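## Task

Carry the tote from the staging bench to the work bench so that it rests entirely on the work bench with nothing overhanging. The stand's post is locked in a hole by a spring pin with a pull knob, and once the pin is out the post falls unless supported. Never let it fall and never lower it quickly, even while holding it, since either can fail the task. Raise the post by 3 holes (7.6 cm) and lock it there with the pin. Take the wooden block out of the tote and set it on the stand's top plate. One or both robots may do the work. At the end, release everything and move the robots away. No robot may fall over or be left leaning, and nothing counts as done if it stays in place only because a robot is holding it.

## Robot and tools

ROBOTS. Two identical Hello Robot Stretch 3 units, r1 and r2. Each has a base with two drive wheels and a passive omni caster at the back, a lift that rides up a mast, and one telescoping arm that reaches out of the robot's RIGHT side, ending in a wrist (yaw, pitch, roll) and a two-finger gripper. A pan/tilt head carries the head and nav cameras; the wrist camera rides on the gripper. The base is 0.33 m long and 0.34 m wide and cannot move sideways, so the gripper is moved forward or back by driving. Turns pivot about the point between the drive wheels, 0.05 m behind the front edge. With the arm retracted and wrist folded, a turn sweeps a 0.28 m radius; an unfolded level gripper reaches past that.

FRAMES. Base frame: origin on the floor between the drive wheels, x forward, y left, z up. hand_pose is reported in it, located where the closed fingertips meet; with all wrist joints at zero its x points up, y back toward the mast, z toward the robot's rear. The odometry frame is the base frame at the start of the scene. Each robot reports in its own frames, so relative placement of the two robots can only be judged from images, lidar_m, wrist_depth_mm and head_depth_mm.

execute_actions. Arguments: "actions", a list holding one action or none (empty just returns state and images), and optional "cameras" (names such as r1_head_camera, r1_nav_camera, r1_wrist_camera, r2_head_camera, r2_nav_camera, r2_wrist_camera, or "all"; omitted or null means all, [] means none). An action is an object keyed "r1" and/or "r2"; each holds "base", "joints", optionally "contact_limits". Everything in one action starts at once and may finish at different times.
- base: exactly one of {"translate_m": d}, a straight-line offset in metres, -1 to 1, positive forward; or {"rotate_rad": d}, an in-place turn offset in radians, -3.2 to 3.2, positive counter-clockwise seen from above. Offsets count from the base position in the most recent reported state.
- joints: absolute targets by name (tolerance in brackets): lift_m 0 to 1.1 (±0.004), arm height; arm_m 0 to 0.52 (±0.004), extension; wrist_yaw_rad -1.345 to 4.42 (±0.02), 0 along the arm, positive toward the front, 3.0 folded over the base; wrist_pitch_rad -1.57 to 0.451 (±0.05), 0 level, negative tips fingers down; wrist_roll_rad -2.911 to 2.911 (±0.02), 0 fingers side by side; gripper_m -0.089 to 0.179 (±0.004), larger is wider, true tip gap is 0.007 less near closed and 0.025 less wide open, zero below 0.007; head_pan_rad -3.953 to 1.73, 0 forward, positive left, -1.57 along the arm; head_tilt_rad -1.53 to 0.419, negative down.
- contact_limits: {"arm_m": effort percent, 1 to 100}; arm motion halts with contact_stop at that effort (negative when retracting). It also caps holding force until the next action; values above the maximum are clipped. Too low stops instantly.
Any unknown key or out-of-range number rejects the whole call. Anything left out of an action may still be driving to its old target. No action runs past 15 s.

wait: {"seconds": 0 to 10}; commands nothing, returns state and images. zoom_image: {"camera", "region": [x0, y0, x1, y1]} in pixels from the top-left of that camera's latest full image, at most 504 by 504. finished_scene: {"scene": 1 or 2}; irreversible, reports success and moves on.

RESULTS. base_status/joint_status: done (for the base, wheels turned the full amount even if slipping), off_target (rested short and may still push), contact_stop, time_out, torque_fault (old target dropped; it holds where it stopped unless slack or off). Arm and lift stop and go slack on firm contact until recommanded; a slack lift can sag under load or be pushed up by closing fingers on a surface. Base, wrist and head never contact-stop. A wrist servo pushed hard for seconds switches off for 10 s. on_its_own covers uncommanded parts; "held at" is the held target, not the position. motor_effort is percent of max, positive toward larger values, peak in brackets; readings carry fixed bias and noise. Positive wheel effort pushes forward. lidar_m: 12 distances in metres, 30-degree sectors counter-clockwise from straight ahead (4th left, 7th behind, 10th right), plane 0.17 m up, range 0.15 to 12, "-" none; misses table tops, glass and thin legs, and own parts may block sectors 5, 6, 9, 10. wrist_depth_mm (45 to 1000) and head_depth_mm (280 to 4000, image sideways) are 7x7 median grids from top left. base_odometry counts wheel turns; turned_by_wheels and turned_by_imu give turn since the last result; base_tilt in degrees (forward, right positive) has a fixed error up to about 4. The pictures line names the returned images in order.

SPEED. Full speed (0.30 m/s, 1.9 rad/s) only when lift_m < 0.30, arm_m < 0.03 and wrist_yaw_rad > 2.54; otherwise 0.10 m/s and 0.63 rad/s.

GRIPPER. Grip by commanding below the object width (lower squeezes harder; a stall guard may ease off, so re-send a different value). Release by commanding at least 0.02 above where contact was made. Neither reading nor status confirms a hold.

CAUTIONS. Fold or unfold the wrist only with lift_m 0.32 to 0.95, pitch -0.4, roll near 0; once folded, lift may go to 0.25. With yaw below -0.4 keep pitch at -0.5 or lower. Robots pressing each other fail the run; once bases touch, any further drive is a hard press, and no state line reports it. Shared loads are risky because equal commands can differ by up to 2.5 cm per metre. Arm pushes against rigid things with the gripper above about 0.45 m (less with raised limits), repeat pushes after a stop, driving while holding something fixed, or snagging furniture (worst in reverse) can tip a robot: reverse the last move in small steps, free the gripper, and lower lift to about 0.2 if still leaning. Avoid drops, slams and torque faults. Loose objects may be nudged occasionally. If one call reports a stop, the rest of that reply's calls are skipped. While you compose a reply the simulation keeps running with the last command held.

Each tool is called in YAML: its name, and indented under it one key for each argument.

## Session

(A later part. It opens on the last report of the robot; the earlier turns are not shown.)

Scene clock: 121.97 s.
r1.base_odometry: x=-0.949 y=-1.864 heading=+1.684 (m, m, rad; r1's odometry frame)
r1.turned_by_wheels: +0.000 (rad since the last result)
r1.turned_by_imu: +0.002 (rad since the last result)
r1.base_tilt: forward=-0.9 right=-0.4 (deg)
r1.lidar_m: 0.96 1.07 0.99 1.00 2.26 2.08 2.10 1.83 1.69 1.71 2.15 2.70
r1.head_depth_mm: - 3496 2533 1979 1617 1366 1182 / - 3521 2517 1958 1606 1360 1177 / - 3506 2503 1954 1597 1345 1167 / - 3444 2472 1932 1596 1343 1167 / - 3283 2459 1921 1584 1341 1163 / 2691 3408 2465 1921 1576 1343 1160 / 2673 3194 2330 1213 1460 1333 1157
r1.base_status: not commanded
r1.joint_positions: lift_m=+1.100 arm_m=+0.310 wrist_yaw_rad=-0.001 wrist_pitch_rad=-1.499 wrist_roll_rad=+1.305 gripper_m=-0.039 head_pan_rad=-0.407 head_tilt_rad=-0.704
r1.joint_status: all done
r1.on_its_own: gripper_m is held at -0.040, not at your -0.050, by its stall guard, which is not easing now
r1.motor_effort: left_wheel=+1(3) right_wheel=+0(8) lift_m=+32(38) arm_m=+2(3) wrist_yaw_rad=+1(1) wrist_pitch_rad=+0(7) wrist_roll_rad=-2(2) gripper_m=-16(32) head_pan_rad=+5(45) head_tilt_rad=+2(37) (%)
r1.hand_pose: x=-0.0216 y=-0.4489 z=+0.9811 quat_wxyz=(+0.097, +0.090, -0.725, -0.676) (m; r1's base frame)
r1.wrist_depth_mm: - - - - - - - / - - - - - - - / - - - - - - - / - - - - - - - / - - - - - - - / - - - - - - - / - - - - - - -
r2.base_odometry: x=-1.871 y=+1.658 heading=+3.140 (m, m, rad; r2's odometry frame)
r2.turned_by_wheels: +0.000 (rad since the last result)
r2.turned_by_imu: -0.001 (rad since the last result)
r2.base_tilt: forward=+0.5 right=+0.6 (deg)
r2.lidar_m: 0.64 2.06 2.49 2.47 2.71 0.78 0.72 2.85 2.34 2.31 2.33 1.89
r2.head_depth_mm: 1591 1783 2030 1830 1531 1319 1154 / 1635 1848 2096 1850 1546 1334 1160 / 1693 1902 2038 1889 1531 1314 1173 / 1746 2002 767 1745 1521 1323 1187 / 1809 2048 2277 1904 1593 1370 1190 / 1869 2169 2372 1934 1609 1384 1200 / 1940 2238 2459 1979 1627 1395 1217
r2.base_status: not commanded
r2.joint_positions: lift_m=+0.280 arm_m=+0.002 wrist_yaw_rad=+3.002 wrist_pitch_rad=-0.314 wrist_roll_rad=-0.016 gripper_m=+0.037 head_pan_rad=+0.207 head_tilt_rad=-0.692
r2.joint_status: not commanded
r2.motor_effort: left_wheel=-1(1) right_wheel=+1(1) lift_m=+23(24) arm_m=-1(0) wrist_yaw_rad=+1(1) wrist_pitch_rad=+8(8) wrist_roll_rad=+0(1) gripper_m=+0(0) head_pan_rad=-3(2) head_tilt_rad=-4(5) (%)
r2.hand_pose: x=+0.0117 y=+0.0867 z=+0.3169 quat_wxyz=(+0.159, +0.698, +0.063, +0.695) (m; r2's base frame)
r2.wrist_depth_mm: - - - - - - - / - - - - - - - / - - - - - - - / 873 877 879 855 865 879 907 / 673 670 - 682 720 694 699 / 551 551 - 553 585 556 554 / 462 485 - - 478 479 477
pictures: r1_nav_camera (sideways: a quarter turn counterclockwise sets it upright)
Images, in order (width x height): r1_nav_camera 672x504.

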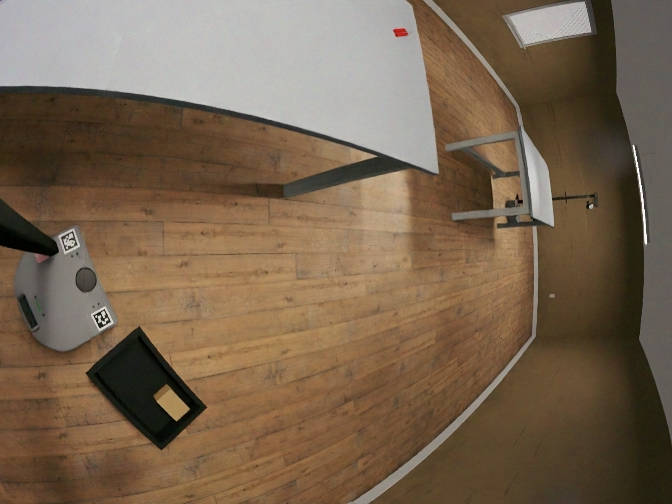

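execute_actions:
  actions:
    - {"r1":{"joints":{"lift_m":0.4,"head_pan_rad":-1.2,"head_tilt_rad":-1.2,"gripper_m":0.11,"wrist_roll_rad":0}},"r2":{"base":{"rotate_rad":-1.5},"joints":{"head_pan_rad":0,"head_tilt_rad":-0.5}}}
  cameras: ["r1_head_camera","r1_wrist_camera"]

Scene clock: 129.37 s.
r1.base_odometry: x=-0.949 y=-1.864 heading=+1.684 (m, m, rad; r1's odometry frame)
r1.turned_by_wheels: +0.000 (rad since the last result)
r1.turned_by_imu: +0.002 (rad since the last result)
r1.base_tilt: forward=-0.9 right=-0.6 (deg)
r1.lidar_m: 0.96 1.07 0.99 1.00 2.25 2.08 2.11 1.84 1.69 1.71 2.15 2.69
r1.head_depth_mm: 1745 1621 1506 1359 1281 1195 1131 / 1770 1613 1498 1345 1231 1194 1139 / 1762 1605 1475 1323 1269 - - / 1752 1590 1467 1343 1259 - - / 1740 1584 1462 1352 1261 1186 1097 / 1725 1579 1454 1343 1254 1171 1101 / 1721 1576 1446 1343 1248 1169 1096
r1.base_status: not commanded
r1.joint_positions: lift_m=+0.400 arm_m=+0.310 wrist_yaw_rad=-0.001 wrist_pitch_rad=-1.499 wrist_roll_rad=+0.005 gripper_m=+0.110 head_pan_rad=-1.193 head_tilt_rad=-1.185
r1.joint_status: all done
r1.motor_effort: left_wheel=+0(0) right_wheel=+0(0) lift_m=+22(27) arm_m=+3(2) wrist_yaw_rad=+2(1) wrist_pitch_rad=+0(0) wrist_roll_rad=-2(2) gripper_m=+0(90) head_pan_rad=-2(39) head_tilt_rad=-8(41) (%)
r1.hand_pose: x=-0.0216 y=-0.4491 z=+0.2817 quat_wxyz=(+0.516, +0.480, -0.519, -0.484) (m; r1's base frame)
r1.wrist_depth_mm: 428 373 365 423 418 420 417 / 436 401 372 428 422 425 424 / 438 439 374 432 430 431 434 / 453 445 439 440 435 438 436 / 453 455 449 446 444 442 441 / 460 456 451 454 451 - 448 / 470 469 436 433 381 459 456
r2.base_odometry: x=-1.871 y=+1.658 heading=+1.640 (m, m, rad; r2's odometry frame)
r2.turned_by_wheels: -1.500 (rad since the last result)
r2.turned_by_imu: -1.459 (rad since the last result)
r2.base_tilt: forward=+0.5 right=+0.6 (deg)
r2.lidar_m: 2.31 2.19 1.87 0.63 2.15 2.47 2.47 0.80 0.78 0.72 2.71 2.31
r2.head_depth_mm: 1898 2097 2307 2315 1807 1479 1250 / 1955 2132 2344 2349 1834 1493 1262 / 1995 2198 2425 2392 1853 1519 1278 / 2042 2247 2493 2432 1882 1528 1285 / 2081 2314 2564 2462 1895 1550 1300 / 2136 2372 2667 2534 1922 1566 1321 / 2197 2435 2715 2578 1955 1579 1325
r2.base_status: done
r2.joint_positions: lift_m=+0.280 arm_m=+0.002 wrist_yaw_rad=+3.002 wrist_pitch_rad=-0.314 wrist_roll_rad=-0.016 gripper_m=+0.037 head_pan_rad=+0.007 head_tilt_rad=-0.507
r2.joint_status: all done
r2.motor_effort: left_wheel=+1(10) right_wheel=-1(7) lift_m=+24(24) arm_m=-1(0) wrist_yaw_rad=+1(1) wrist_pitch_rad=+8(8) wrist_roll_rad=+0(0) gripper_m=+0(1) head_pan_rad=-2(18) head_tilt_rad=+4(24) (%)
r2.hand_pose: x=+0.0117 y=+0.0867 z=+0.3169 quat_wxyz=(+0.159, +0.698, +0.063, +0.695) (m; r2's base frame)
r2.wrist_depth_mm: - - - - - - - / - - - - - - - / - - - - - - - / 843 863 805 879 874 874 880 / 667 672 - 683 720 685 705 / 550 541 - 561 576 562 579 / 463 486 - - 477 484 479
pictures: r1_head_camera (sideways: a quarter turn clockwise sets it upright), r1_wrist_camera
Images, in order (width x height): r1_head_camera 896x504, r1_wrist_camera 644x364.

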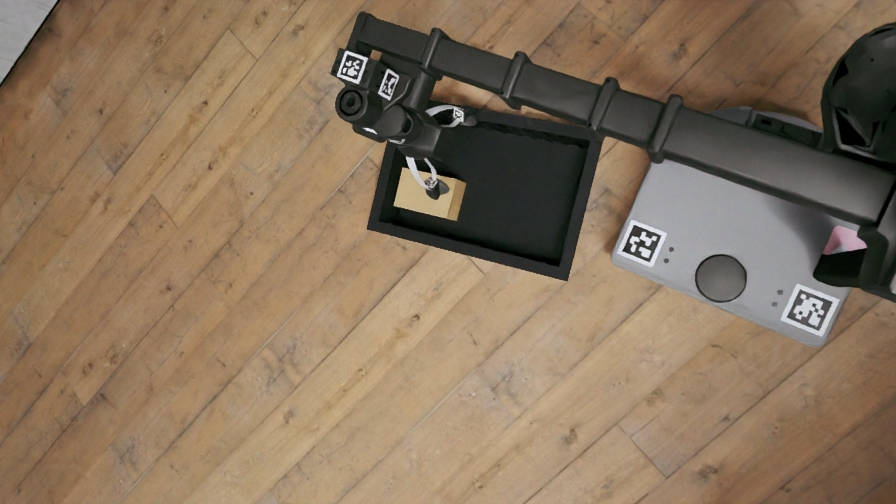

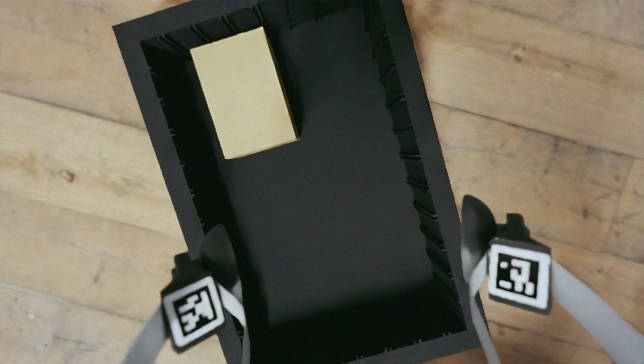

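execute_actions:
  actions:
    - {"r1":{"base":{"translate_m":0.09},"joints":{"arm_m":0.44,"wrist_roll_rad":-0.26,"lift_m":0.3,"gripper_m":0.1}},"r2":{"base":{"translate_m":0.6}}}
  cameras: ["r1_wrist_camera"]

Scene clock: 133.23 s.
r1.base_odometry: x=-0.960 y=-1.775 heading=+1.684 (m, m, rad; r1's odometry frame)
r1.turned_by_wheels: +0.000 (rad since the last result)
r1.turned_by_imu: +0.001 (rad since the last result)
r1.base_tilt: forward=-1.0 right=-0.3 (deg)
r1.lidar_m: 0.87 1.03 0.95 0.97 0.65 2.17 2.19 1.87 1.73 1.73 2.20 2.60
r1.head_depth_mm: 1767 1621 1509 1371 1277 1195 1124 / 1774 1608 1515 1341 1237 1196 - / 1757 1596 1475 1320 1268 - - / 1747 1590 1468 1362 1263 - - / 1739 1580 1463 1349 1261 1188 1096 / 1719 1574 1452 1349 1258 1172 1101 / 1724 1573 1444 1339 1252 1168 1098
r1.base_status: done
r1.joint_positions: lift_m=+0.300 arm_m=+0.440 wrist_yaw_rad=-0.001 wrist_pitch_rad=-1.499 wrist_roll_rad=-0.255 gripper_m=+0.100 head_pan_rad=-1.193 head_tilt_rad=-1.185
r1.joint_status: all done
r1.motor_effort: left_wheel=+0(4) right_wheel=-1(5) lift_m=+22(21) arm_m=+4(5) wrist_yaw_rad=+2(1) wrist_pitch_rad=+0(0) wrist_roll_rad=-2(3) gripper_m=+0(49) head_pan_rad=-2(4) head_tilt_rad=-9(9) (%)
r1.hand_pose: x=-0.0216 y=-0.5790 z=+0.1817 quat_wxyz=(+0.579, +0.539, -0.447, -0.417) (m; r1's base frame)
r1.wrist_depth_mm: 326 327 325 329 325 328 328 / 331 331 329 331 332 330 331 / 336 337 248 248 248 258 337 / 339 341 314 280 338 318 342 / 345 344 342 284 342 284 346 / 351 350 338 287 351 - 355 / 354 358 268 355 354 325 358
r2.base_odometry: x=-1.913 y=+2.257 heading=+1.640 (m, m, rad; r2's odometry frame)
r2.turned_by_wheels: +0.000 (rad since the last result)
r2.turned_by_imu: +0.000 (rad since the last result)
r2.base_tilt: forward=+0.5 right=+0.6 (deg)
r2.lidar_m: 1.73 1.98 1.73 1.73 0.94 0.91 3.04 1.27 0.89 3.59 2.02 1.73
r2.head_depth_mm: 1408 1545 1711 1921 1807 1480 1252 / 1443 1582 1755 1972 1854 1501 1262 / 1468 1633 1794 2012 1856 1517 1273 / 1505 1663 1858 2094 1874 1532 1288 / 1534 1692 1901 2158 1897 1557 1301 / 1575 1745 1954 2214 1934 1567 1305 / 1613 1801 2004 2284 1950 1575 1325
r2.base_status: done
r2.joint_positions: lift_m=+0.280 arm_m=+0.002 wrist_yaw_rad=+3.002 wrist_pitch_rad=-0.314 wrist_roll_rad=-0.016 gripper_m=+0.037 head_pan_rad=+0.007 head_tilt_rad=-0.506
r2.joint_status: not commanded
r2.motor_effort: left_wheel=+2(8) right_wheel=-1(5) lift_m=+24(25) arm_m=-1(0) wrist_yaw_rad=+1(1) wrist_pitch_rad=+8(8) wrist_roll_rad=+0(0) gripper_m=-1(1) head_pan_rad=-3(2) head_tilt_rad=+3(4) (%)
r2.hand_pose: x=+0.0117 y=+0.0867 z=+0.3169 quat_wxyz=(+0.159, +0.698, +0.063, +0.695) (m; r2's base frame)
r2.wrist_depth_mm: - - - - - - - / - - - - - - - / - - - - - - - / 879 870 870 875 869 914 887 / 682 685 - 701 723 696 698 / 543 552 - 546 578 558 560 / 463 473 - - 475 478 482
pictures: r1_wrist_camera
Images, in order (width x height): r1_wrist_camera 644x364.

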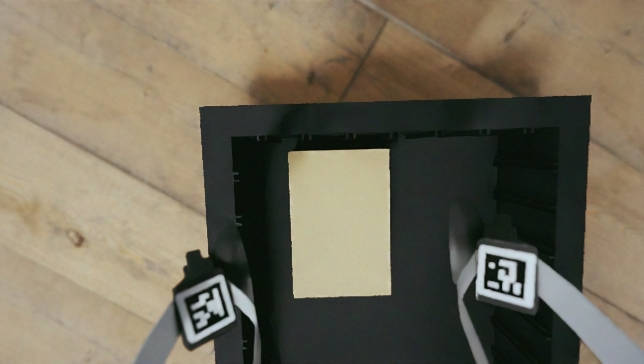

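execute_actions:
  actions:
    - {"r1":{"joints":{"arm_m":0.475}},"r2":{"base":{"rotate_rad":-1.68}}}
  cameras: []

execute_actions:
  actions:
    - {"r1":{"joints":{"lift_m":0.16}},"r2":{"base":{"translate_m":1.0}}}
  cameras: ["r1_wrist_camera"]

execute_actions:
  actions:
    - {"r1":{"joints":{"gripper_m":0.05}},"r2":{"base":{"translate_m":1.0}}}
  cameras: []

execute_actions:
  actions:
    - {"r1":{"joints":{"lift_m":0.5,"arm_m":0.05,"head_pan_rad":-0.3,"head_tilt_rad":-0.6}},"r2":{"base":{"translate_m":1.0}}}
  cameras: ["r1_wrist_camera","r1_nav_camera","r2_nav_camera"]

Scene clock: 135.67 s.
r1.base_odometry: x=-0.960 y=-1.775 heading=+1.684 (m, m, rad; r1's odometry frame)
r1.turned_by_wheels: +0.000 (rad since the last result)
r1.turned_by_imu: +0.001 (rad since the last result)
r1.base_tilt: forward=-0.9 right=-0.5 (deg)
r1.lidar_m: 0.87 1.03 0.95 0.96 0.65 2.17 2.19 1.87 1.73 1.73 2.19 2.61
r1.head_depth_mm: 1763 1617 1517 1370 1281 1194 1124 / 1769 1611 1512 1340 1232 1194 - / 1757 1602 1476 1322 1273 - - / 1749 1604 1461 1354 1263 - - / 1740 1588 1460 1356 1258 1187 1098 / 1726 1576 1452 1343 1250 1172 1102 / 1716 1571 1452 1338 1249 1165 1098
r1.base_status: not commanded
r1.joint_positions: lift_m=+0.300 arm_m=+0.475 wrist_yaw_rad=-0.001 wrist_pitch_rad=-1.499 wrist_roll_rad=-0.255 gripper_m=+0.100 head_pan_rad=-1.193 head_tilt_rad=-1.185
r1.joint_status: all done
r1.motor_effort: left_wheel=+1(0) right_wheel=-1(1) lift_m=+22(22) arm_m=+4(1) wrist_yaw_rad=+1(1) wrist_pitch_rad=+0(0) wrist_roll_rad=-2(1) gripper_m=+0(1) head_pan_rad=-2(3) head_tilt_rad=-9(9) (%)
r1.hand_pose: x=-0.0216 y=-0.6140 z=+0.1817 quat_wxyz=(+0.579, +0.539, -0.447, -0.417) (m; r1's base frame)
r1.wrist_depth_mm: 326 326 325 325 326 327 328 / 330 332 330 330 332 332 334 / 332 334 334 335 335 337 335 / 340 341 251 253 280 260 342 / 347 344 343 282 342 276 349 / 349 350 347 287 349 - 351 / 353 355 287 352 356 313 357
r2.base_odometry: x=-1.913 y=+2.257 heading=-0.040 (m, m, rad; r2's odometry frame)
r2.turned_by_wheels: -1.680 (rad since the last result)
r2.turned_by_imu: -1.633 (rad since the last result)
r2.base_tilt: forward=+0.6 right=+0.7 (deg)
r2.lidar_m: 4.26 2.14 1.74 1.73 1.90 1.74 1.73 1.89 0.92 3.05 1.27 0.89
r2.head_depth_mm: - - 2847 2332 1810 1482 1250 / - - 3309 2375 1830 1495 1267 / - - 3399 2392 1857 1511 1275 / - - 3508 2428 1882 1523 1288 / - - 3539 2500 1904 1553 1301 / - - 3660 2540 1922 1565 1309 / 3513 3625 3489 2572 1945 1570 1325
r2.base_status: done
r2.joint_positions: lift_m=+0.280 arm_m=+0.002 wrist_yaw_rad=+3.002 wrist_pitch_rad=-0.314 wrist_roll_rad=-0.016 gripper_m=+0.037 head_pan_rad=+0.007 head_tilt_rad=-0.506
r2.joint_status: not commanded
r2.motor_effort: left_wheel=+2(9) right_wheel=-1(7) lift_m=+24(24) arm_m=-1(1) wrist_yaw_rad=+1(1) wrist_pitch_rad=+8(8) wrist_roll_rad=+0(1) gripper_m=-1(0) head_pan_rad=-3(3) head_tilt_rad=+4(3) (%)
r2.hand_pose: x=+0.0117 y=+0.0867 z=+0.3169 quat_wxyz=(+0.159, +0.698, +0.063, +0.695) (m; r2's base frame)
r2.wrist_depth_mm: - - - - - - - / - - - - - - - / - - - - - - - / 856 883 896 875 889 893 901 / 674 671 - 679 713 690 700 / 551 554 - 556 574 564 566 / 470 486 - - 470 470 475
pictures: none
No camera images: the call's "cameras" was empty. Leave "cameras" out to get every camera's image.

Scene clock: 140.77 s.
r1.base_odometry: x=-0.960 y=-1.775 heading=+1.684 (m, m, rad; r1's odometry frame)
r1.turned_by_wheels: +0.000 (rad since the last result)
r1.turned_by_imu: +0.001 (rad since the last result)
r1.base_tilt: forward=-0.9 right=-0.4 (deg)
r1.lidar_m: 0.87 1.03 0.95 0.97 0.65 2.17 2.19 1.87 1.73 1.73 2.20 2.61
r1.head_depth_mm: 1770 1612 1495 1362 1280 1198 1121 / 1754 1606 1498 1324 1240 1208 1129 / 1764 1603 1473 1322 1269 - - / 1751 1600 1467 1357 1264 - - / 1739 1594 1458 1351 1260 1189 1096 / 1726 1585 1453 1342 1259 1170 1100 / 1708 1572 1448 1338 1253 1174 1098
r1.base_status: not commanded
r1.joint_positions: lift_m=+0.160 arm_m=+0.475 wrist_yaw_rad=-0.001 wrist_pitch_rad=-1.504 wrist_roll_rad=-0.255 gripper_m=+0.100 head_pan_rad=-1.193 head_tilt_rad=-1.185
r1.joint_status: all done
r1.motor_effort: left_wheel=+1(1) right_wheel=+0(1) lift_m=+21(22) arm_m=+5(4) wrist_yaw_rad=+2(1) wrist_pitch_rad=+1(3) wrist_roll_rad=-2(2) gripper_m=+0(1) head_pan_rad=-3(4) head_tilt_rad=-8(8) (%)
r1.hand_pose: x=-0.0216 y=-0.6128 z=+0.0417 quat_wxyz=(+0.578, +0.540, -0.446, -0.418) (m; r1's base frame)
r1.wrist_depth_mm: 190 192 190 191 192 192 192 / 194 194 194 194 194 195 195 / 197 197 197 197 197 196 197 / 112 111 111 111 111 111 112 / 113 113 113 140 141 200 201 / 115 123 142 142 142 - 202 / 117 119 206 144 144 208 208
r2.base_odometry: x=-0.914 y=+2.217 heading=-0.040 (m, m, rad; r2's odometry frame)
r2.turned_by_wheels: +0.000 (rad since the last result)
r2.turned_by_imu: +0.000 (rad since the last result)
r2.base_tilt: forward=+0.5 right=+0.6 (deg)
r2.lidar_m: 3.86 1.95 1.59 1.57 1.73 2.69 2.72 1.74 0.48 1.12 1.23 1.35
r2.head_depth_mm: - - 3082 2321 1815 1479 1252 / - - 3284 2362 1832 1500 1264 / - - 3362 2376 1857 1510 1267 / - - 3485 2435 1880 1530 1291 / - - 3532 2492 1896 1542 1306 / - - 3652 2526 1943 1569 1311 / 3182 3229 3228 2553 1961 1583 1320
r2.base_status: done
r2.joint_positions: lift_m=+0.280 arm_m=+0.002 wrist_yaw_rad=+3.002 wrist_pitch_rad=-0.314 wrist_roll_rad=-0.016 gripper_m=+0.037 head_pan_rad=+0.007 head_tilt_rad=-0.506
r2.joint_status: not commanded
r2.motor_effort: left_wheel=+1(9) right_wheel=-2(5) lift_m=+24(24) arm_m=-1(1) wrist_yaw_rad=+1(1) wrist_pitch_rad=+8(8) wrist_roll_rad=+0(0) gripper_m=-1(0) head_pan_rad=-2(3) head_tilt_rad=+4(3) (%)
r2.hand_pose: x=+0.0117 y=+0.0867 z=+0.3169 quat_wxyz=(+0.159, +0.698, +0.063, +0.695) (m; r2's base frame)
r2.wrist_depth_mm: - - - - - - - / - - - - - - - / - - - - - - - / 879 855 902 895 892 883 908 / 677 678 - 679 731 700 692 / 544 559 - 558 573 559 566 / 462 483 - - 473 468 480
pictures: r1_wrist_camera
Images, in order (width x height): r1_wrist_camera 644x364.

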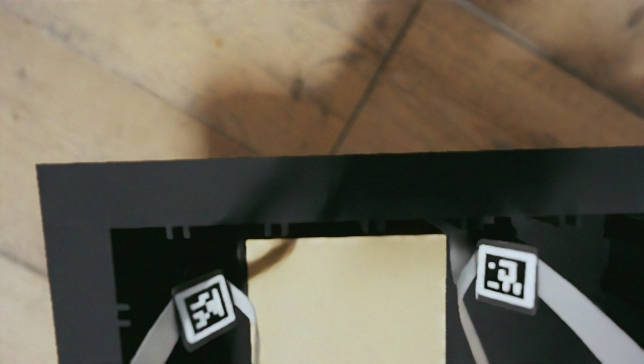

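Scene clock: 145.87 s.
r1.base_odometry: x=-0.960 y=-1.775 heading=+1.684 (m, m, rad; r1's odometry frame)
r1.turned_by_wheels: +0.000 (rad since the last result)
r1.turned_by_imu: +0.001 (rad since the last result)
r1.base_tilt: forward=-0.9 right=-0.5 (deg)
r1.lidar_m: 0.87 1.03 0.95 0.97 0.65 2.16 2.19 1.86 1.73 1.73 2.20 2.61
r1.head_depth_mm: 1774 1619 1491 1364 1279 1194 1128 / 1762 1604 1499 1320 1238 1202 1131 / 1757 1610 1479 1320 1270 - - / 1748 1598 1465 1351 1258 - - / 1738 1584 1457 1350 1261 1188 1097 / 1718 1583 1458 1342 1251 1172 1102 / 1717 1571 1445 1339 1251 1163 1102
r1.base_status: not commanded
r1.joint_positions: lift_m=+0.160 arm_m=+0.475 wrist_yaw_rad=-0.001 wrist_pitch_rad=-1.504 wrist_roll_rad=-0.255 gripper_m=+0.051 head_pan_rad=-1.193 head_tilt_rad=-1.185
r1.joint_status: all done
r1.motor_effort: left_wheel=+1(0) right_wheel=-1(1) lift_m=+23(23) arm_m=+4(4) wrist_yaw_rad=+1(0) wrist_pitch_rad=+1(1) wrist_roll_rad=-2(2) gripper_m=-16(100) head_pan_rad=-3(3) head_tilt_rad=-8(8) (%)
r1.hand_pose: x=-0.0216 y=-0.6128 z=+0.0416 quat_wxyz=(+0.578, +0.540, -0.446, -0.418) (m; r1's base frame)
r1.wrist_depth_mm: 191 191 191 191 191 191 192 / 193 194 194 194 194 195 195 / 196 196 197 196 197 196 197 / 111 111 111 111 111 111 111 / 113 113 113 137 138 201 200 / 115 127 139 139 139 - 202 / 117 119 177 142 142 207 204
r2.base_odometry: x=+0.086 y=+2.178 heading=-0.040 (m, m, rad; r2's odometry frame)
r2.turned_by_wheels: +0.000 (rad since the last result)
r2.turned_by_imu: +0.000 (rad since the last result)
r2.base_tilt: forward=+0.5 right=+0.5 (deg)
r2.lidar_m: 2.66 1.76 1.43 1.42 1.56 2.42 3.71 1.28 1.28 0.68 0.68 2.15
r2.head_depth_mm: - - 3007 2306 1808 1479 1250 / - - 2903 2328 1824 1503 1263 / - - 3116 2392 1850 1509 1276 / - - 3478 2443 1888 1524 1284 / - - 3529 2471 1898 1547 1295 / 3715 3834 3424 2513 1924 1561 1309 / 2949 2911 2955 2576 1951 1577 1325
r2.base_status: done
r2.joint_positions: lift_m=+0.280 arm_m=+0.002 wrist_yaw_rad=+3.002 wrist_pitch_rad=-0.314 wrist_roll_rad=-0.016 gripper_m=+0.037 head_pan_rad=+0.007 head_tilt_rad=-0.506
r2.joint_status: not commanded
r2.motor_effort: left_wheel=+2(9) right_wheel=-2(5) lift_m=+24(24) arm_m=-1(1) wrist_yaw_rad=+1(1) wrist_pitch_rad=+8(8) wrist_roll_rad=+0(0) gripper_m=-1(0) head_pan_rad=-3(3) head_tilt_rad=+3(3) (%)
r2.hand_pose: x=+0.0117 y=+0.0867 z=+0.3169 quat_wxyz=(+0.159, +0.698, +0.063, +0.695) (m; r2's base frame)
r2.wrist_depth_mm: - - - - - - - / - - - - - - - / - - - - - - - / 878 850 870 878 891 898 912 / 675 694 - 662 717 692 699 / 542 550 - 566 596 568 570 / 462 482 - - 471 472 488
pictures: none
No camera images: the call's "cameras" was empty. Leave "cameras" out to get every camera's image.

Scene clock: 150.97 s.
r1.base_odometry: x=-0.960 y=-1.775 heading=+1.684 (m, m, rad; r1's odometry frame)
r1.turned_by_wheels: +0.000 (rad since the last result)
r1.turned_by_imu: +0.001 (rad since the last result)
r1.base_tilt: forward=-1.0 right=-0.2 (deg)
r1.lidar_m: 0.87 1.03 0.95 0.97 0.65 2.16 2.19 1.87 1.73 1.73 2.20 1.93
r1.head_depth_mm: - - 2126 2146 1764 1454 1231 / - - 2929 2142 1750 1445 1228 / - - 3031 2225 1740 1437 1221 / - 3952 2855 2201 1730 1434 1215 / - - 3016 2193 1727 1423 1212 / - 3839 2938 2035 1569 1356 1212 / - 3964 2811 883 1059 1411 1208
r1.base_status: not commanded
r1.joint_positions: lift_m=+0.500 arm_m=+0.050 wrist_yaw_rad=-0.001 wrist_pitch_rad=-1.498 wrist_roll_rad=-0.257 gripper_m=+0.051 head_pan_rad=-0.307 head_tilt_rad=-0.606
r1.joint_status: all done
r1.motor_effort: left_wheel=+1(1) right_wheel=+0(2) lift_m=+34(35) arm_m=-4(4) wrist_yaw_rad=+0(2) wrist_pitch_rad=+0(1) wrist_roll_rad=-1(1) gripper_m=-15(15) head_pan_rad=+3(43) head_tilt_rad=+3(42) (%)
r1.hand_pose: x=-0.0216 y=-0.1901 z=+0.3810 quat_wxyz=(+0.580, +0.539, -0.447, -0.416) (m; r1's base frame)
r1.wrist_depth_mm: 518 522 521 520 519 494 520 / 526 524 523 524 526 521 532 / 535 533 538 526 525 533 538 / 542 540 533 149 151 540 549 / 544 551 547 138 137 551 546 / 553 553 134 146 157 - 560 / 563 564 570 - - 576 571
r2.base_odometry: x=+1.085 y=+2.138 heading=-0.040 (m, m, rad; r2's odometry frame)
r2.turned_by_wheels: +0.000 (rad since the last result)
r2.turned_by_imu: +0.000 (rad since the last result)
r2.base_tilt: forward=+0.5 right=+0.6 (deg)
r2.lidar_m: 3.14 1.54 1.27 1.26 1.39 2.16 2.25 1.04 1.58 3.53 1.32 1.32
r2.head_depth_mm: 3479 3798 2782 2102 1805 1484 1244 / 3459 3888 3285 2268 1842 1494 1259 / 3553 3882 3344 2391 1847 1515 1274 / 3631 3941 3454 2428 1876 1532 1285 / 3661 3985 3592 2455 1901 1548 1301 / 3325 3371 3190 2533 1932 1563 1305 / 2601 2633 2602 2471 1964 1580 1314
r2.base_status: done
r2.joint_positions: lift_m=+0.280 arm_m=+0.002 wrist_yaw_rad=+3.002 wrist_pitch_rad=-0.314 wrist_roll_rad=-0.016 gripper_m=+0.037 head_pan_rad=+0.007 head_tilt_rad=-0.506
r2.joint_status: not commanded
r2.motor_effort: left_wheel=+1(9) right_wheel=-1(5) lift_m=+24(24) arm_m=+0(1) wrist_yaw_rad=+1(1) wrist_pitch_rad=+8(8) wrist_roll_rad=+0(0) gripper_m=+0(0) head_pan_rad=-2(2) head_tilt_rad=+3(4) (%)
r2.hand_pose: x=+0.0117 y=+0.0867 z=+0.3169 quat_wxyz=(+0.159, +0.698, +0.063, +0.695) (m; r2's base frame)
r2.wrist_depth_mm: - - - - - - - / - - - - - - - / - - - - - - - / 880 876 876 887 896 890 903 / 671 687 - 674 719 692 705 / 543 549 - 552 589 560 564 / 466 482 - - 473 479 479
pictures: r1_nav_camera (sideways: a quarter turn counterclockwise sets it upright), r1_wrist_camera, r2_nav_camera (sideways: a quarter turn counterclockwise sets it upright)
Images, in order (width x height): r1_nav_camera 672x504, r1_wrist_camera 644x364, r2_nav_camera 672x504.

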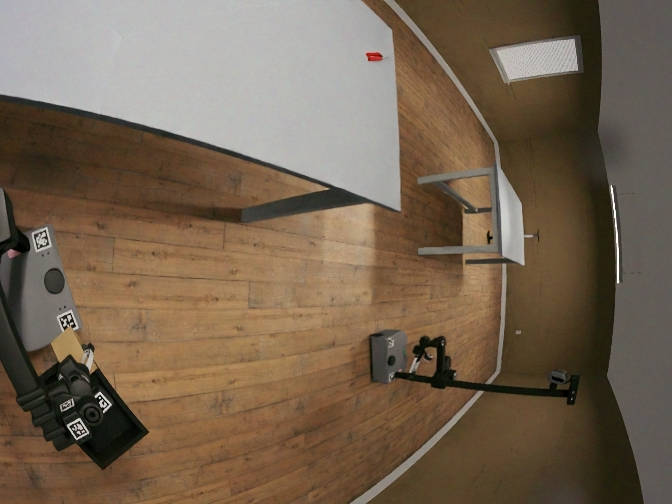

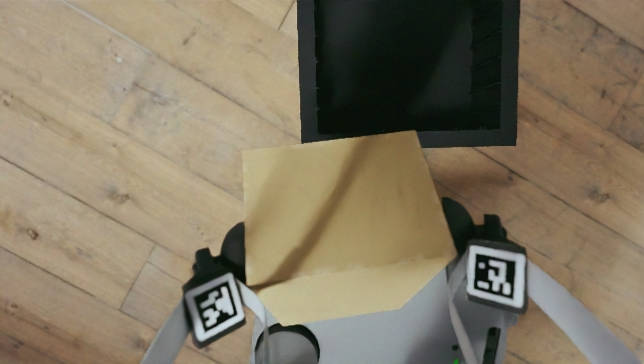

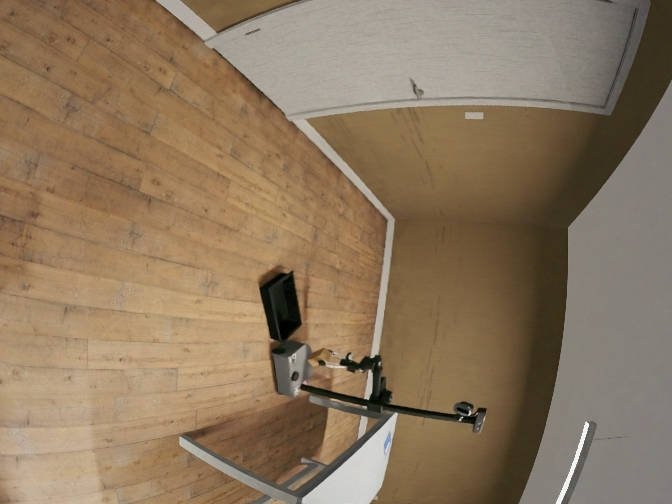

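execute_actions:
  actions:
    - {"r1":{"base":{"rotate_rad":-0.42}},"r2":{"base":{"rotate_rad":0.12},"joints":{"lift_m":0.5,"wrist_pitch_rad":-0.4}}}
  cameras: []

execute_actions:
  actions:
    - {"r2":{"base":{"translate_m":1.0},"joints":{"wrist_yaw_rad":0}}}
  cameras: []

execute_actions:
  actions:
    - {"r1":{"base":{"translate_m":1.0},"joints":{"head_pan_rad":0.5}},"r2":{"base":{"translate_m":0.7},"joints":{"wrist_pitch_rad":-1.5,"gripper_m":0.08,"head_pan_rad":-1.3,"head_tilt_rad":-1.2,"arm_m":0.2,"lift_m":0.4}}}
  cameras: ["r1_nav_camera","r2_head_camera","r2_wrist_camera"]

Scene clock: 154.17 s.
r1.base_odometry: x=-0.960 y=-1.775 heading=+1.264 (m, m, rad; r1's odometry frame)
r1.turned_by_wheels: -0.420 (rad since the last result)
r1.turned_by_imu: -0.413 (rad since the last result)
r1.base_tilt: forward=-0.8 right=-0.4 (deg)
r1.lidar_m: 1.93 0.87 1.00 0.96 0.99 0.65 2.17 2.24 1.81 1.73 1.77 2.07
r1.head_depth_mm: 2501 2638 2677 2244 1758 1445 1231 / 2958 3118 3016 2234 1754 1448 1232 / 3587 3813 3048 2214 1755 1434 1220 / - - 3015 2213 1736 1434 1220 / - 3784 2816 2141 1724 1431 1217 / - - 2923 2171 1714 1421 1212 / - - 2954 2155 1706 1408 1201
r1.base_status: done
r1.joint_positions: lift_m=+0.500 arm_m=+0.050 wrist_yaw_rad=-0.001 wrist_pitch_rad=-1.498 wrist_roll_rad=-0.257 gripper_m=+0.051 head_pan_rad=-0.307 head_tilt_rad=-0.606
r1.joint_status: not commanded
r1.motor_effort: left_wheel=+2(5) right_wheel=-2(7) lift_m=+34(34) arm_m=-4(3) wrist_yaw_rad=+2(0) wrist_pitch_rad=+0(0) wrist_roll_rad=-1(1) gripper_m=-16(15) head_pan_rad=+2(3) head_tilt_rad=+4(4) (%)
r1.hand_pose: x=-0.0216 y=-0.1900 z=+0.3810 quat_wxyz=(+0.580, +0.539, -0.447, -0.416) (m; r1's base frame)
r1.wrist_depth_mm: 515 511 516 520 518 525 527 / 527 523 520 524 525 527 530 / 529 537 531 448 538 541 537 / 537 548 543 149 151 548 545 / 548 547 546 138 137 552 559 / 557 551 134 147 158 - 561 / 566 564 565 - - 574 572
r2.base_odometry: x=+1.085 y=+2.138 heading=+0.080 (m, m, rad; r2's odometry frame)
r2.turned_by_wheels: +0.120 (rad since the last result)
r2.turned_by_imu: +0.117 (rad since the last result)
r2.base_tilt: forward=+0.5 right=+0.5 (deg)
r2.lidar_m: 2.48 1.42 1.26 1.26 1.47 2.60 2.25 1.03 1.58 3.51 1.32 1.93
r2.head_depth_mm: 3443 3764 3169 2191 1809 1479 1251 / 3552 3861 3326 2347 1834 1491 1265 / 3620 3944 3385 2383 1859 1513 1271 / 3699 - 3453 2441 1879 1526 1288 / 3101 3228 3160 2471 1916 1547 1298 / 2460 2555 2621 2458 1922 1560 1312 / 2049 2108 2158 2165 1951 1575 1325
r2.base_status: done
r2.joint_positions: lift_m=+0.500 arm_m=+0.002 wrist_yaw_rad=+3.002 wrist_pitch_rad=-0.414 wrist_roll_rad=-0.016 gripper_m=+0.037 head_pan_rad=+0.007 head_tilt_rad=-0.506
r2.joint_status: all done
r2.motor_effort: left_wheel=-1(6) right_wheel=+1(6) lift_m=+29(31) arm_m=-1(1) wrist_yaw_rad=+1(1) wrist_pitch_rad=+7(7) wrist_roll_rad=+0(1) gripper_m=+0(0) head_pan_rad=-2(1) head_tilt_rad=+3(3) (%)
r2.hand_pose: x=+0.0101 y=+0.0753 z=+0.5134 quat_wxyz=(+0.193, +0.695, +0.098, +0.686) (m; r2's base frame)
r2.wrist_depth_mm: - - - - - - - / - - - - - - - / - - - - - - - / - - - - - - - / 891 908 - 905 - 949 944 / 738 753 - 759 799 773 794 / 647 661 652 670 666 682 678
pictures: none
No camera images: the call's "cameras" was empty. Leave "cameras" out to get every camera's image.

Scene clock: 165.17 s.
r1.base_odometry: x=-0.960 y=-1.775 heading=+1.264 (m, m, rad; r1's odometry frame)
r1.turned_by_wheels: +0.000 (rad since the last result)
r1.turned_by_imu: +0.003 (rad since the last result)
r1.base_tilt: forward=-0.9 right=-0.4 (deg)
r1.lidar_m: 2.60 0.87 1.00 0.96 0.99 0.65 2.16 2.24 1.80 1.73 1.77 1.16
r1.head_depth_mm: 2504 2635 1318 2164 1708 1443 1227 / 2969 3156 2664 2067 1586 1446 1223 / 3609 3873 3042 2124 1583 1434 1222 / - - 3013 2204 1725 1424 1217 / - - 3006 2188 1731 1422 1217 / - - 2962 2177 1714 1415 1211 / - - 2922 2151 1717 1411 1205
r1.base_status: not commanded
r1.joint_positions: lift_m=+0.500 arm_m=+0.050 wrist_yaw_rad=-0.001 wrist_pitch_rad=-1.498 wrist_roll_rad=-0.257 gripper_m=+0.051 head_pan_rad=-0.307 head_tilt_rad=-0.606
r1.joint_status: not commanded
r1.motor_effort: left_wheel=+2(2) right_wheel=-2(2) lift_m=+34(34) arm_m=-3(4) wrist_yaw_rad=+1(1) wrist_pitch_rad=+0(0) wrist_roll_rad=-1(1) gripper_m=-16(16) head_pan_rad=+5(5) head_tilt_rad=+4(4) (%)
r1.hand_pose: x=-0.0216 y=-0.1900 z=+0.3810 quat_wxyz=(+0.580, +0.539, -0.447, -0.416) (m; r1's base frame)
r1.wrist_depth_mm: 516 521 515 519 518 527 521 / 523 523 522 525 533 527 532 / 528 534 536 448 536 539 542 / 537 543 544 149 151 541 540 / 546 552 548 138 137 548 559 / 552 559 134 146 157 - 552 / 562 568 565 - - 573 569
r2.base_odometry: x=+2.082 y=+2.218 heading=+0.080 (m, m, rad; r2's odometry frame)
r2.turned_by_wheels: +0.000 (rad since the last result)
r2.turned_by_imu: -0.002 (rad since the last result)
r2.base_tilt: forward=+0.6 right=+0.6 (deg)
r2.lidar_m: 1.95 1.12 0.97 0.97 1.15 2.04 3.28 1.95 3.81 1.05 1.17 3.13
r2.head_depth_mm: 2573 2820 3051 2313 1793 1479 1227 / 2648 2913 3114 2358 1830 1498 1265 / 2735 2990 3227 2376 1865 1509 1277 / 2779 3026 3250 2425 1874 1524 1284 / 2427 2519 2616 2432 1890 1543 1300 / 1926 2002 2044 2108 1933 1567 1306 / 1607 1642 1685 1724 1761 1581 1322
r2.base_status: done
r2.joint_positions: lift_m=+0.500 arm_m=+0.002 wrist_yaw_rad=+0.004 wrist_pitch_rad=-0.414 wrist_roll_rad=-0.016 gripper_m=+0.037 head_pan_rad=+0.007 head_tilt_rad=-0.506
r2.joint_status: all done
r2.motor_effort: left_wheel=-1(4) right_wheel=+1(5) lift_m=+29(29) arm_m=-1(0) wrist_yaw_rad=-3(5) wrist_pitch_rad=+7(7) wrist_roll_rad=+0(0) gripper_m=+0(1) head_pan_rad=-2(3) head_tilt_rad=+3(4) (%)
r2.hand_pose: x=-0.0207 y=-0.3722 z=+0.5134 quat_wxyz=(+0.698, +0.148, -0.686, -0.143) (m; r2's base frame)
r2.wrist_depth_mm: - - - - - - - / - - - - - - - / - - - - - - - / 882 - - - - - - / 838 899 944 913 950 933 944 / 736 768 783 767 796 782 774 / 645 645 664 676 676 671 674
pictures: none
No camera images: the call's "cameras" was empty. Leave "cameras" out to get every camera's image.

Scene clock: 176.17 s.
r1.base_odometry: x=-0.657 y=-0.821 heading=+1.264 (m, m, rad; r1's odometry frame)
r1.turned_by_wheels: +0.000 (rad since the last result)
r1.turned_by_imu: +0.004 (rad since the last result)
r1.base_tilt: forward=-0.9 right=-0.5 (deg)
r1.lidar_m: 1.62 1.86 3.17 0.97 1.00 1.35 1.60 2.47 1.14 1.69 1.77 2.39
r1.head_depth_mm: - 2213 2956 2243 1763 1449 1235 / - 2016 2652 2074 1743 1444 1227 / - 1971 2874 2212 1733 1434 1222 / - 1940 3043 2202 1733 1433 1220 / - - 2813 2198 1722 1426 1214 / - - 2973 2178 1727 1411 1215 / 3742 3930 2935 2154 1712 1419 1206
r1.base_status: done
r1.joint_positions: lift_m=+0.500 arm_m=+0.050 wrist_yaw_rad=-0.001 wrist_pitch_rad=-1.498 wrist_roll_rad=-0.257 gripper_m=+0.051 head_pan_rad=+0.493 head_tilt_rad=-0.606
r1.joint_status: all done
r1.motor_effort: left_wheel=+2(6) right_wheel=-2(3) lift_m=+34(34) arm_m=-4(4) wrist_yaw_rad=+1(1) wrist_pitch_rad=-1(0) wrist_roll_rad=-1(1) gripper_m=-15(16) head_pan_rad=+4(39) head_tilt_rad=+4(3) (%)
r1.hand_pose: x=-0.0216 y=-0.1900 z=+0.3810 quat_wxyz=(+0.580, +0.539, -0.447, -0.416) (m; r1's base frame)
r1.wrist_depth_mm: 513 519 514 521 522 521 526 / 518 519 528 526 531 526 525 / 533 530 532 536 533 541 535 / 539 544 540 149 151 539 540 / 551 544 545 138 137 551 548 / 561 559 134 146 157 - 563 / 561 566 570 - - 571 567
r2.base_odometry: x=+2.779 y=+2.274 heading=+0.080 (m, m, rad; r2's odometry frame)
r2.turned_by_wheels: +0.000 (rad since the last result)
r2.turned_by_imu: -0.002 (rad since the last result)
r2.base_tilt: forward=+0.5 right=+0.7 (deg)
r2.lidar_m: 1.58 0.92 0.80 0.77 0.91 1.65 2.64 1.14 1.35 1.89 1.50 2.44
r2.head_depth_mm: 1620 1510 1410 1312 1242 1173 - / 1628 1511 1423 - 1269 - - / 1640 1517 1403 1336 1274 - - / 1658 1528 1414 1345 1267 1202 1131 / 1659 1553 1444 1361 1278 1207 1142 / 1682 1563 1451 1362 1283 1219 1149 / 1695 1579 1470 1376 1291 1217 1154
r2.base_status: done
r2.joint_positions: lift_m=+0.400 arm_m=+0.200 wrist_yaw_rad=+0.002 wrist_pitch_rad=-1.496 wrist_roll_rad=-0.016 gripper_m=+0.080 head_pan_rad=-1.293 head_tilt_rad=-1.185
r2.joint_status: all done
r2.motor_effort: left_wheel=+0(4) right_wheel=+2(5) lift_m=+23(24) arm_m=+6(6) wrist_yaw_rad=-2(4) wrist_pitch_rad=-2(6) wrist_roll_rad=+0(1) gripper_m=+0(81) head_pan_rad=-2(35) head_tilt_rad=-9(47) (%)
r2.hand_pose: x=-0.0216 y=-0.3398 z=+0.2815 quat_wxyz=(+0.523, +0.485, -0.513, -0.477) (m; r2's base frame)
r2.wrist_depth_mm: 425 421 425 421 424 421 426 / 438 433 427 431 430 437 434 / 437 440 439 445 431 434 436 / 451 446 438 442 398 449 446 / 458 459 454 464 451 459 458 / 471 470 469 469 469 469 469 / 478 482 480 - - 481 474
pictures: r1_nav_camera (sideways: a quarter turn counterclockwise sets it upright), r2_head_camera (sideways: a quarter turn clockwise sets it upright), r2_wrist_camera
Images, in order (width x height): r1_nav_camera 672x504, r2_head_camera 896x504, r2_wrist_camera 644x364.

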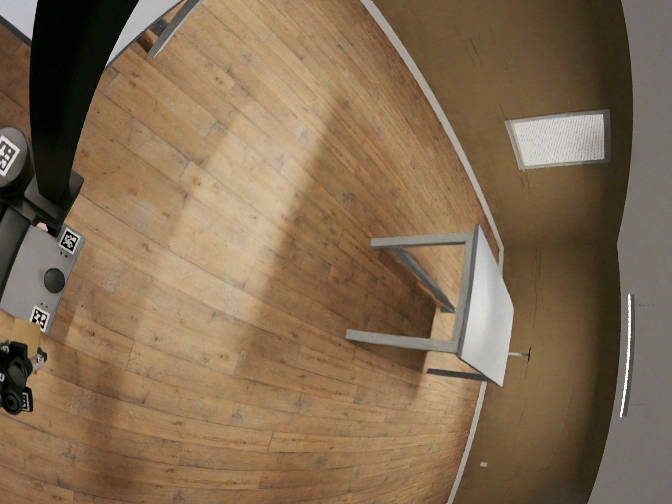

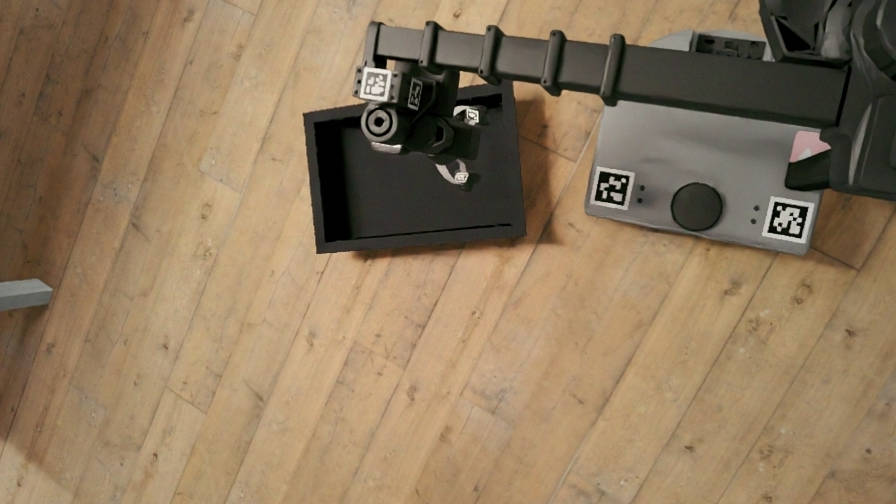

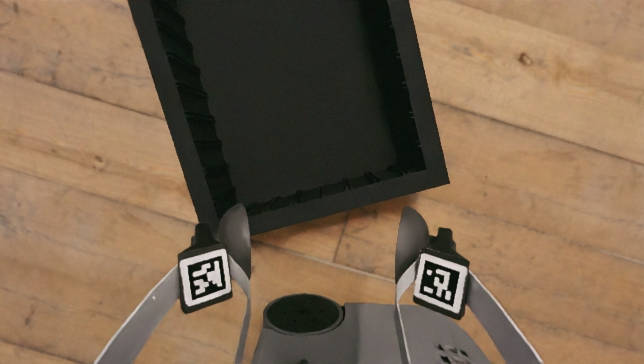

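execute_actions:
  actions:
    - {"r2":{"joints":{"wrist_roll_rad":1.3,"arm_m":0.21}}}

Scene clock: 177.93 s.
r1.base_odometry: x=-0.657 y=-0.821 heading=+1.264 (m, m, rad; r1's odometry frame)
r1.turned_by_wheels: +0.000 (rad since the last result)
r1.turned_by_imu: +0.000 (rad since the last result)
r1.base_tilt: forward=-1.0 right=-0.4 (deg)
r1.lidar_m: 1.63 1.86 3.18 0.97 1.00 1.36 1.60 2.47 1.14 1.69 1.77 2.40
r1.head_depth_mm: - 2228 2934 2250 1764 1449 1234 / - 2006 2644 2073 1753 1443 1220 / - 1967 2887 2217 1742 1436 1220 / - 1954 3030 2217 1727 1429 1222 / - - 2837 2187 1725 1430 1219 / - - 2946 2183 1711 1419 1213 / 3711 3941 2936 2164 1704 1418 1210
r1.base_status: not commanded
r1.joint_positions: lift_m=+0.500 arm_m=+0.050 wrist_yaw_rad=-0.001 wrist_pitch_rad=-1.498 wrist_roll_rad=-0.257 gripper_m=+0.051 head_pan_rad=+0.493 head_tilt_rad=-0.606
r1.joint_status: not commanded
r1.motor_effort: left_wheel=+2(2) right_wheel=-2(2) lift_m=+34(34) arm_m=-5(4) wrist_yaw_rad=+0(0) wrist_pitch_rad=+0(0) wrist_roll_rad=-1(1) gripper_m=-16(15) head_pan_rad=+4(2) head_tilt_rad=+3(4) (%)
r1.hand_pose: x=-0.0216 y=-0.1900 z=+0.3810 quat_wxyz=(+0.580, +0.539, -0.447, -0.416) (m; r1's base frame)
r1.wrist_depth_mm: 522 519 523 517 522 525 524 / 526 520 525 524 529 536 526 / 532 534 533 534 533 537 542 / 540 546 544 149 151 544 543 / 546 548 548 137 137 548 554 / 561 559 134 147 157 - 557 / 566 566 569 - - 575 568
r2.base_odometry: x=+2.779 y=+2.274 heading=+0.080 (m, m, rad; r2's odometry frame)
r2.turned_by_wheels: +0.000 (rad since the last result)
r2.turned_by_imu: +0.000 (rad since the last result)
r2.base_tilt: forward=+0.6 right=+0.6 (deg)
r2.lidar_m: 1.58 0.92 0.80 0.77 0.91 1.64 2.64 1.14 1.35 1.89 1.50 2.44
r2.head_depth_mm: 1626 1505 1412 1319 1241 1173 - / 1637 1518 1425 1304 1265 - - / 1649 1528 1403 1331 1270 - - / 1665 1537 1427 1337 1271 1202 1131 / 1664 1552 1442 1358 1272 1206 1143 / 1691 1566 1459 1372 1283 1213 1152 / 1708 1575 1461 1379 1293 1223 1155
r2.base_status: not commanded
r2.joint_positions: lift_m=+0.400 arm_m=+0.210 wrist_yaw_rad=+0.002 wrist_pitch_rad=-1.496 wrist_roll_rad=+1.294 gripper_m=+0.080 head_pan_rad=-1.293 head_tilt_rad=-1.185
r2.joint_status: all done
r2.motor_effort: left_wheel=-1(1) right_wheel=+1(2) lift_m=+24(24) arm_m=+6(6) wrist_yaw_rad=-1(2) wrist_pitch_rad=-2(2) wrist_roll_rad=+2(2) gripper_m=+0(1) head_pan_rad=-2(2) head_tilt_rad=-8(9) (%)
r2.hand_pose: x=-0.0216 y=-0.3495 z=+0.2815 quat_wxyz=(+0.102, +0.094, -0.726, -0.674) (m; r2's base frame)
r2.wrist_depth_mm: 434 433 424 413 411 408 401 / 387 415 345 344 420 415 - / 417 448 440 439 427 426 - / 414 466 445 447 445 - - / 428 476 466 462 454 - - / 412 411 424 393 473 - - / 526 513 497 494 477 471 480
pictures: r1_head_camera (sideways: a quarter turn clockwise sets it upright), r1_nav_camera (sideways: a quarter turn counterclockwise sets it upright), r1_wrist_camera, r2_head_camera (sideways: a quarter turn clockwise sets it upright), r2_nav_camera (sideways: a quarter turn counterclockwise sets it upright), r2_wrist_camera
Images, in order (width x height): r1_head_camera 896x504, r1_nav_camera 672x504, r1_wrist_camera 644x364, r2_head_camera 896x504, r2_nav_camera 672x504, r2_wrist_camera 644x364.

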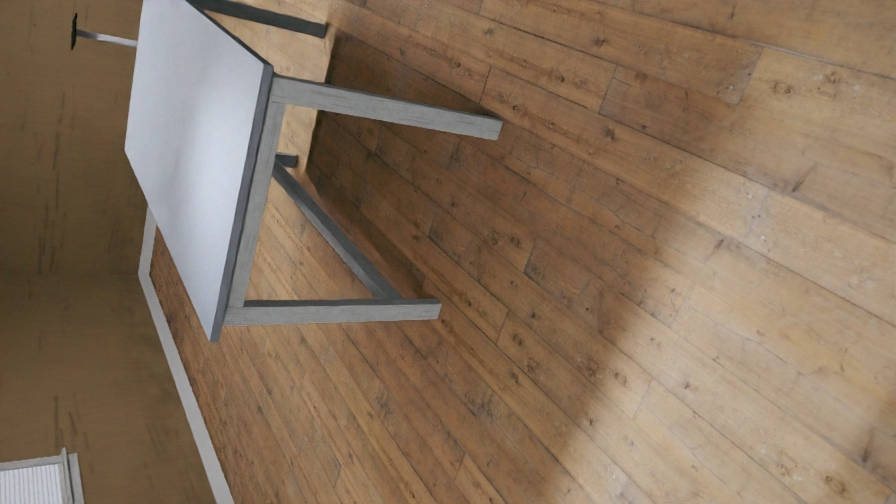

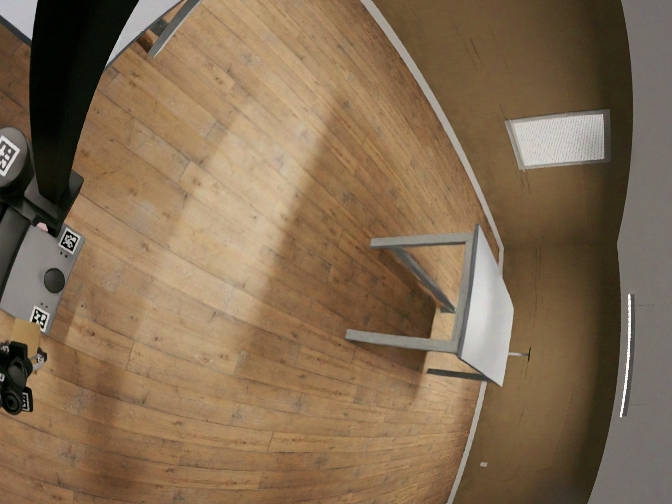

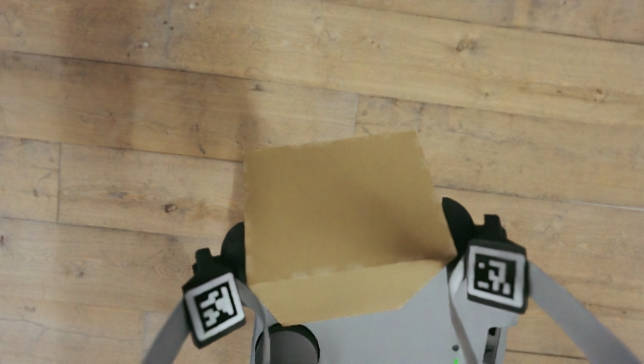

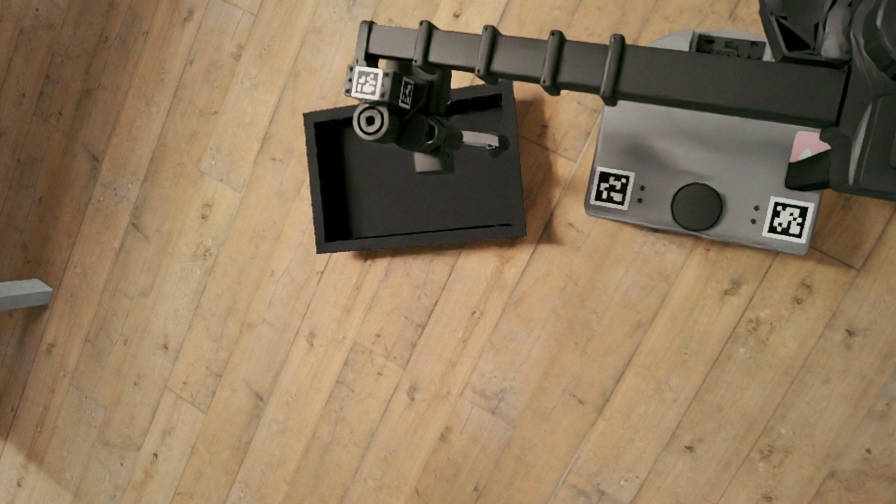

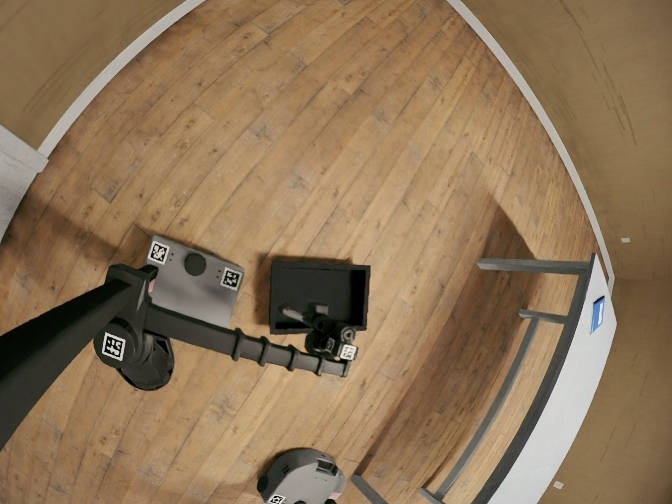

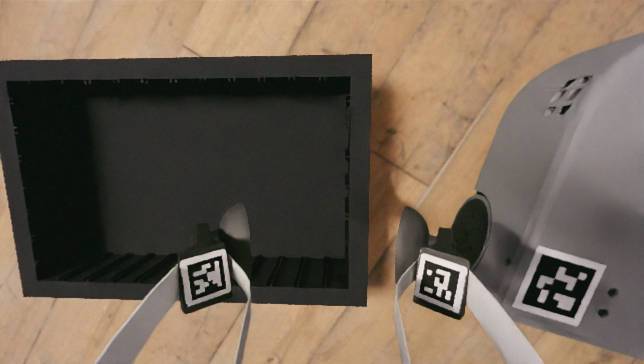

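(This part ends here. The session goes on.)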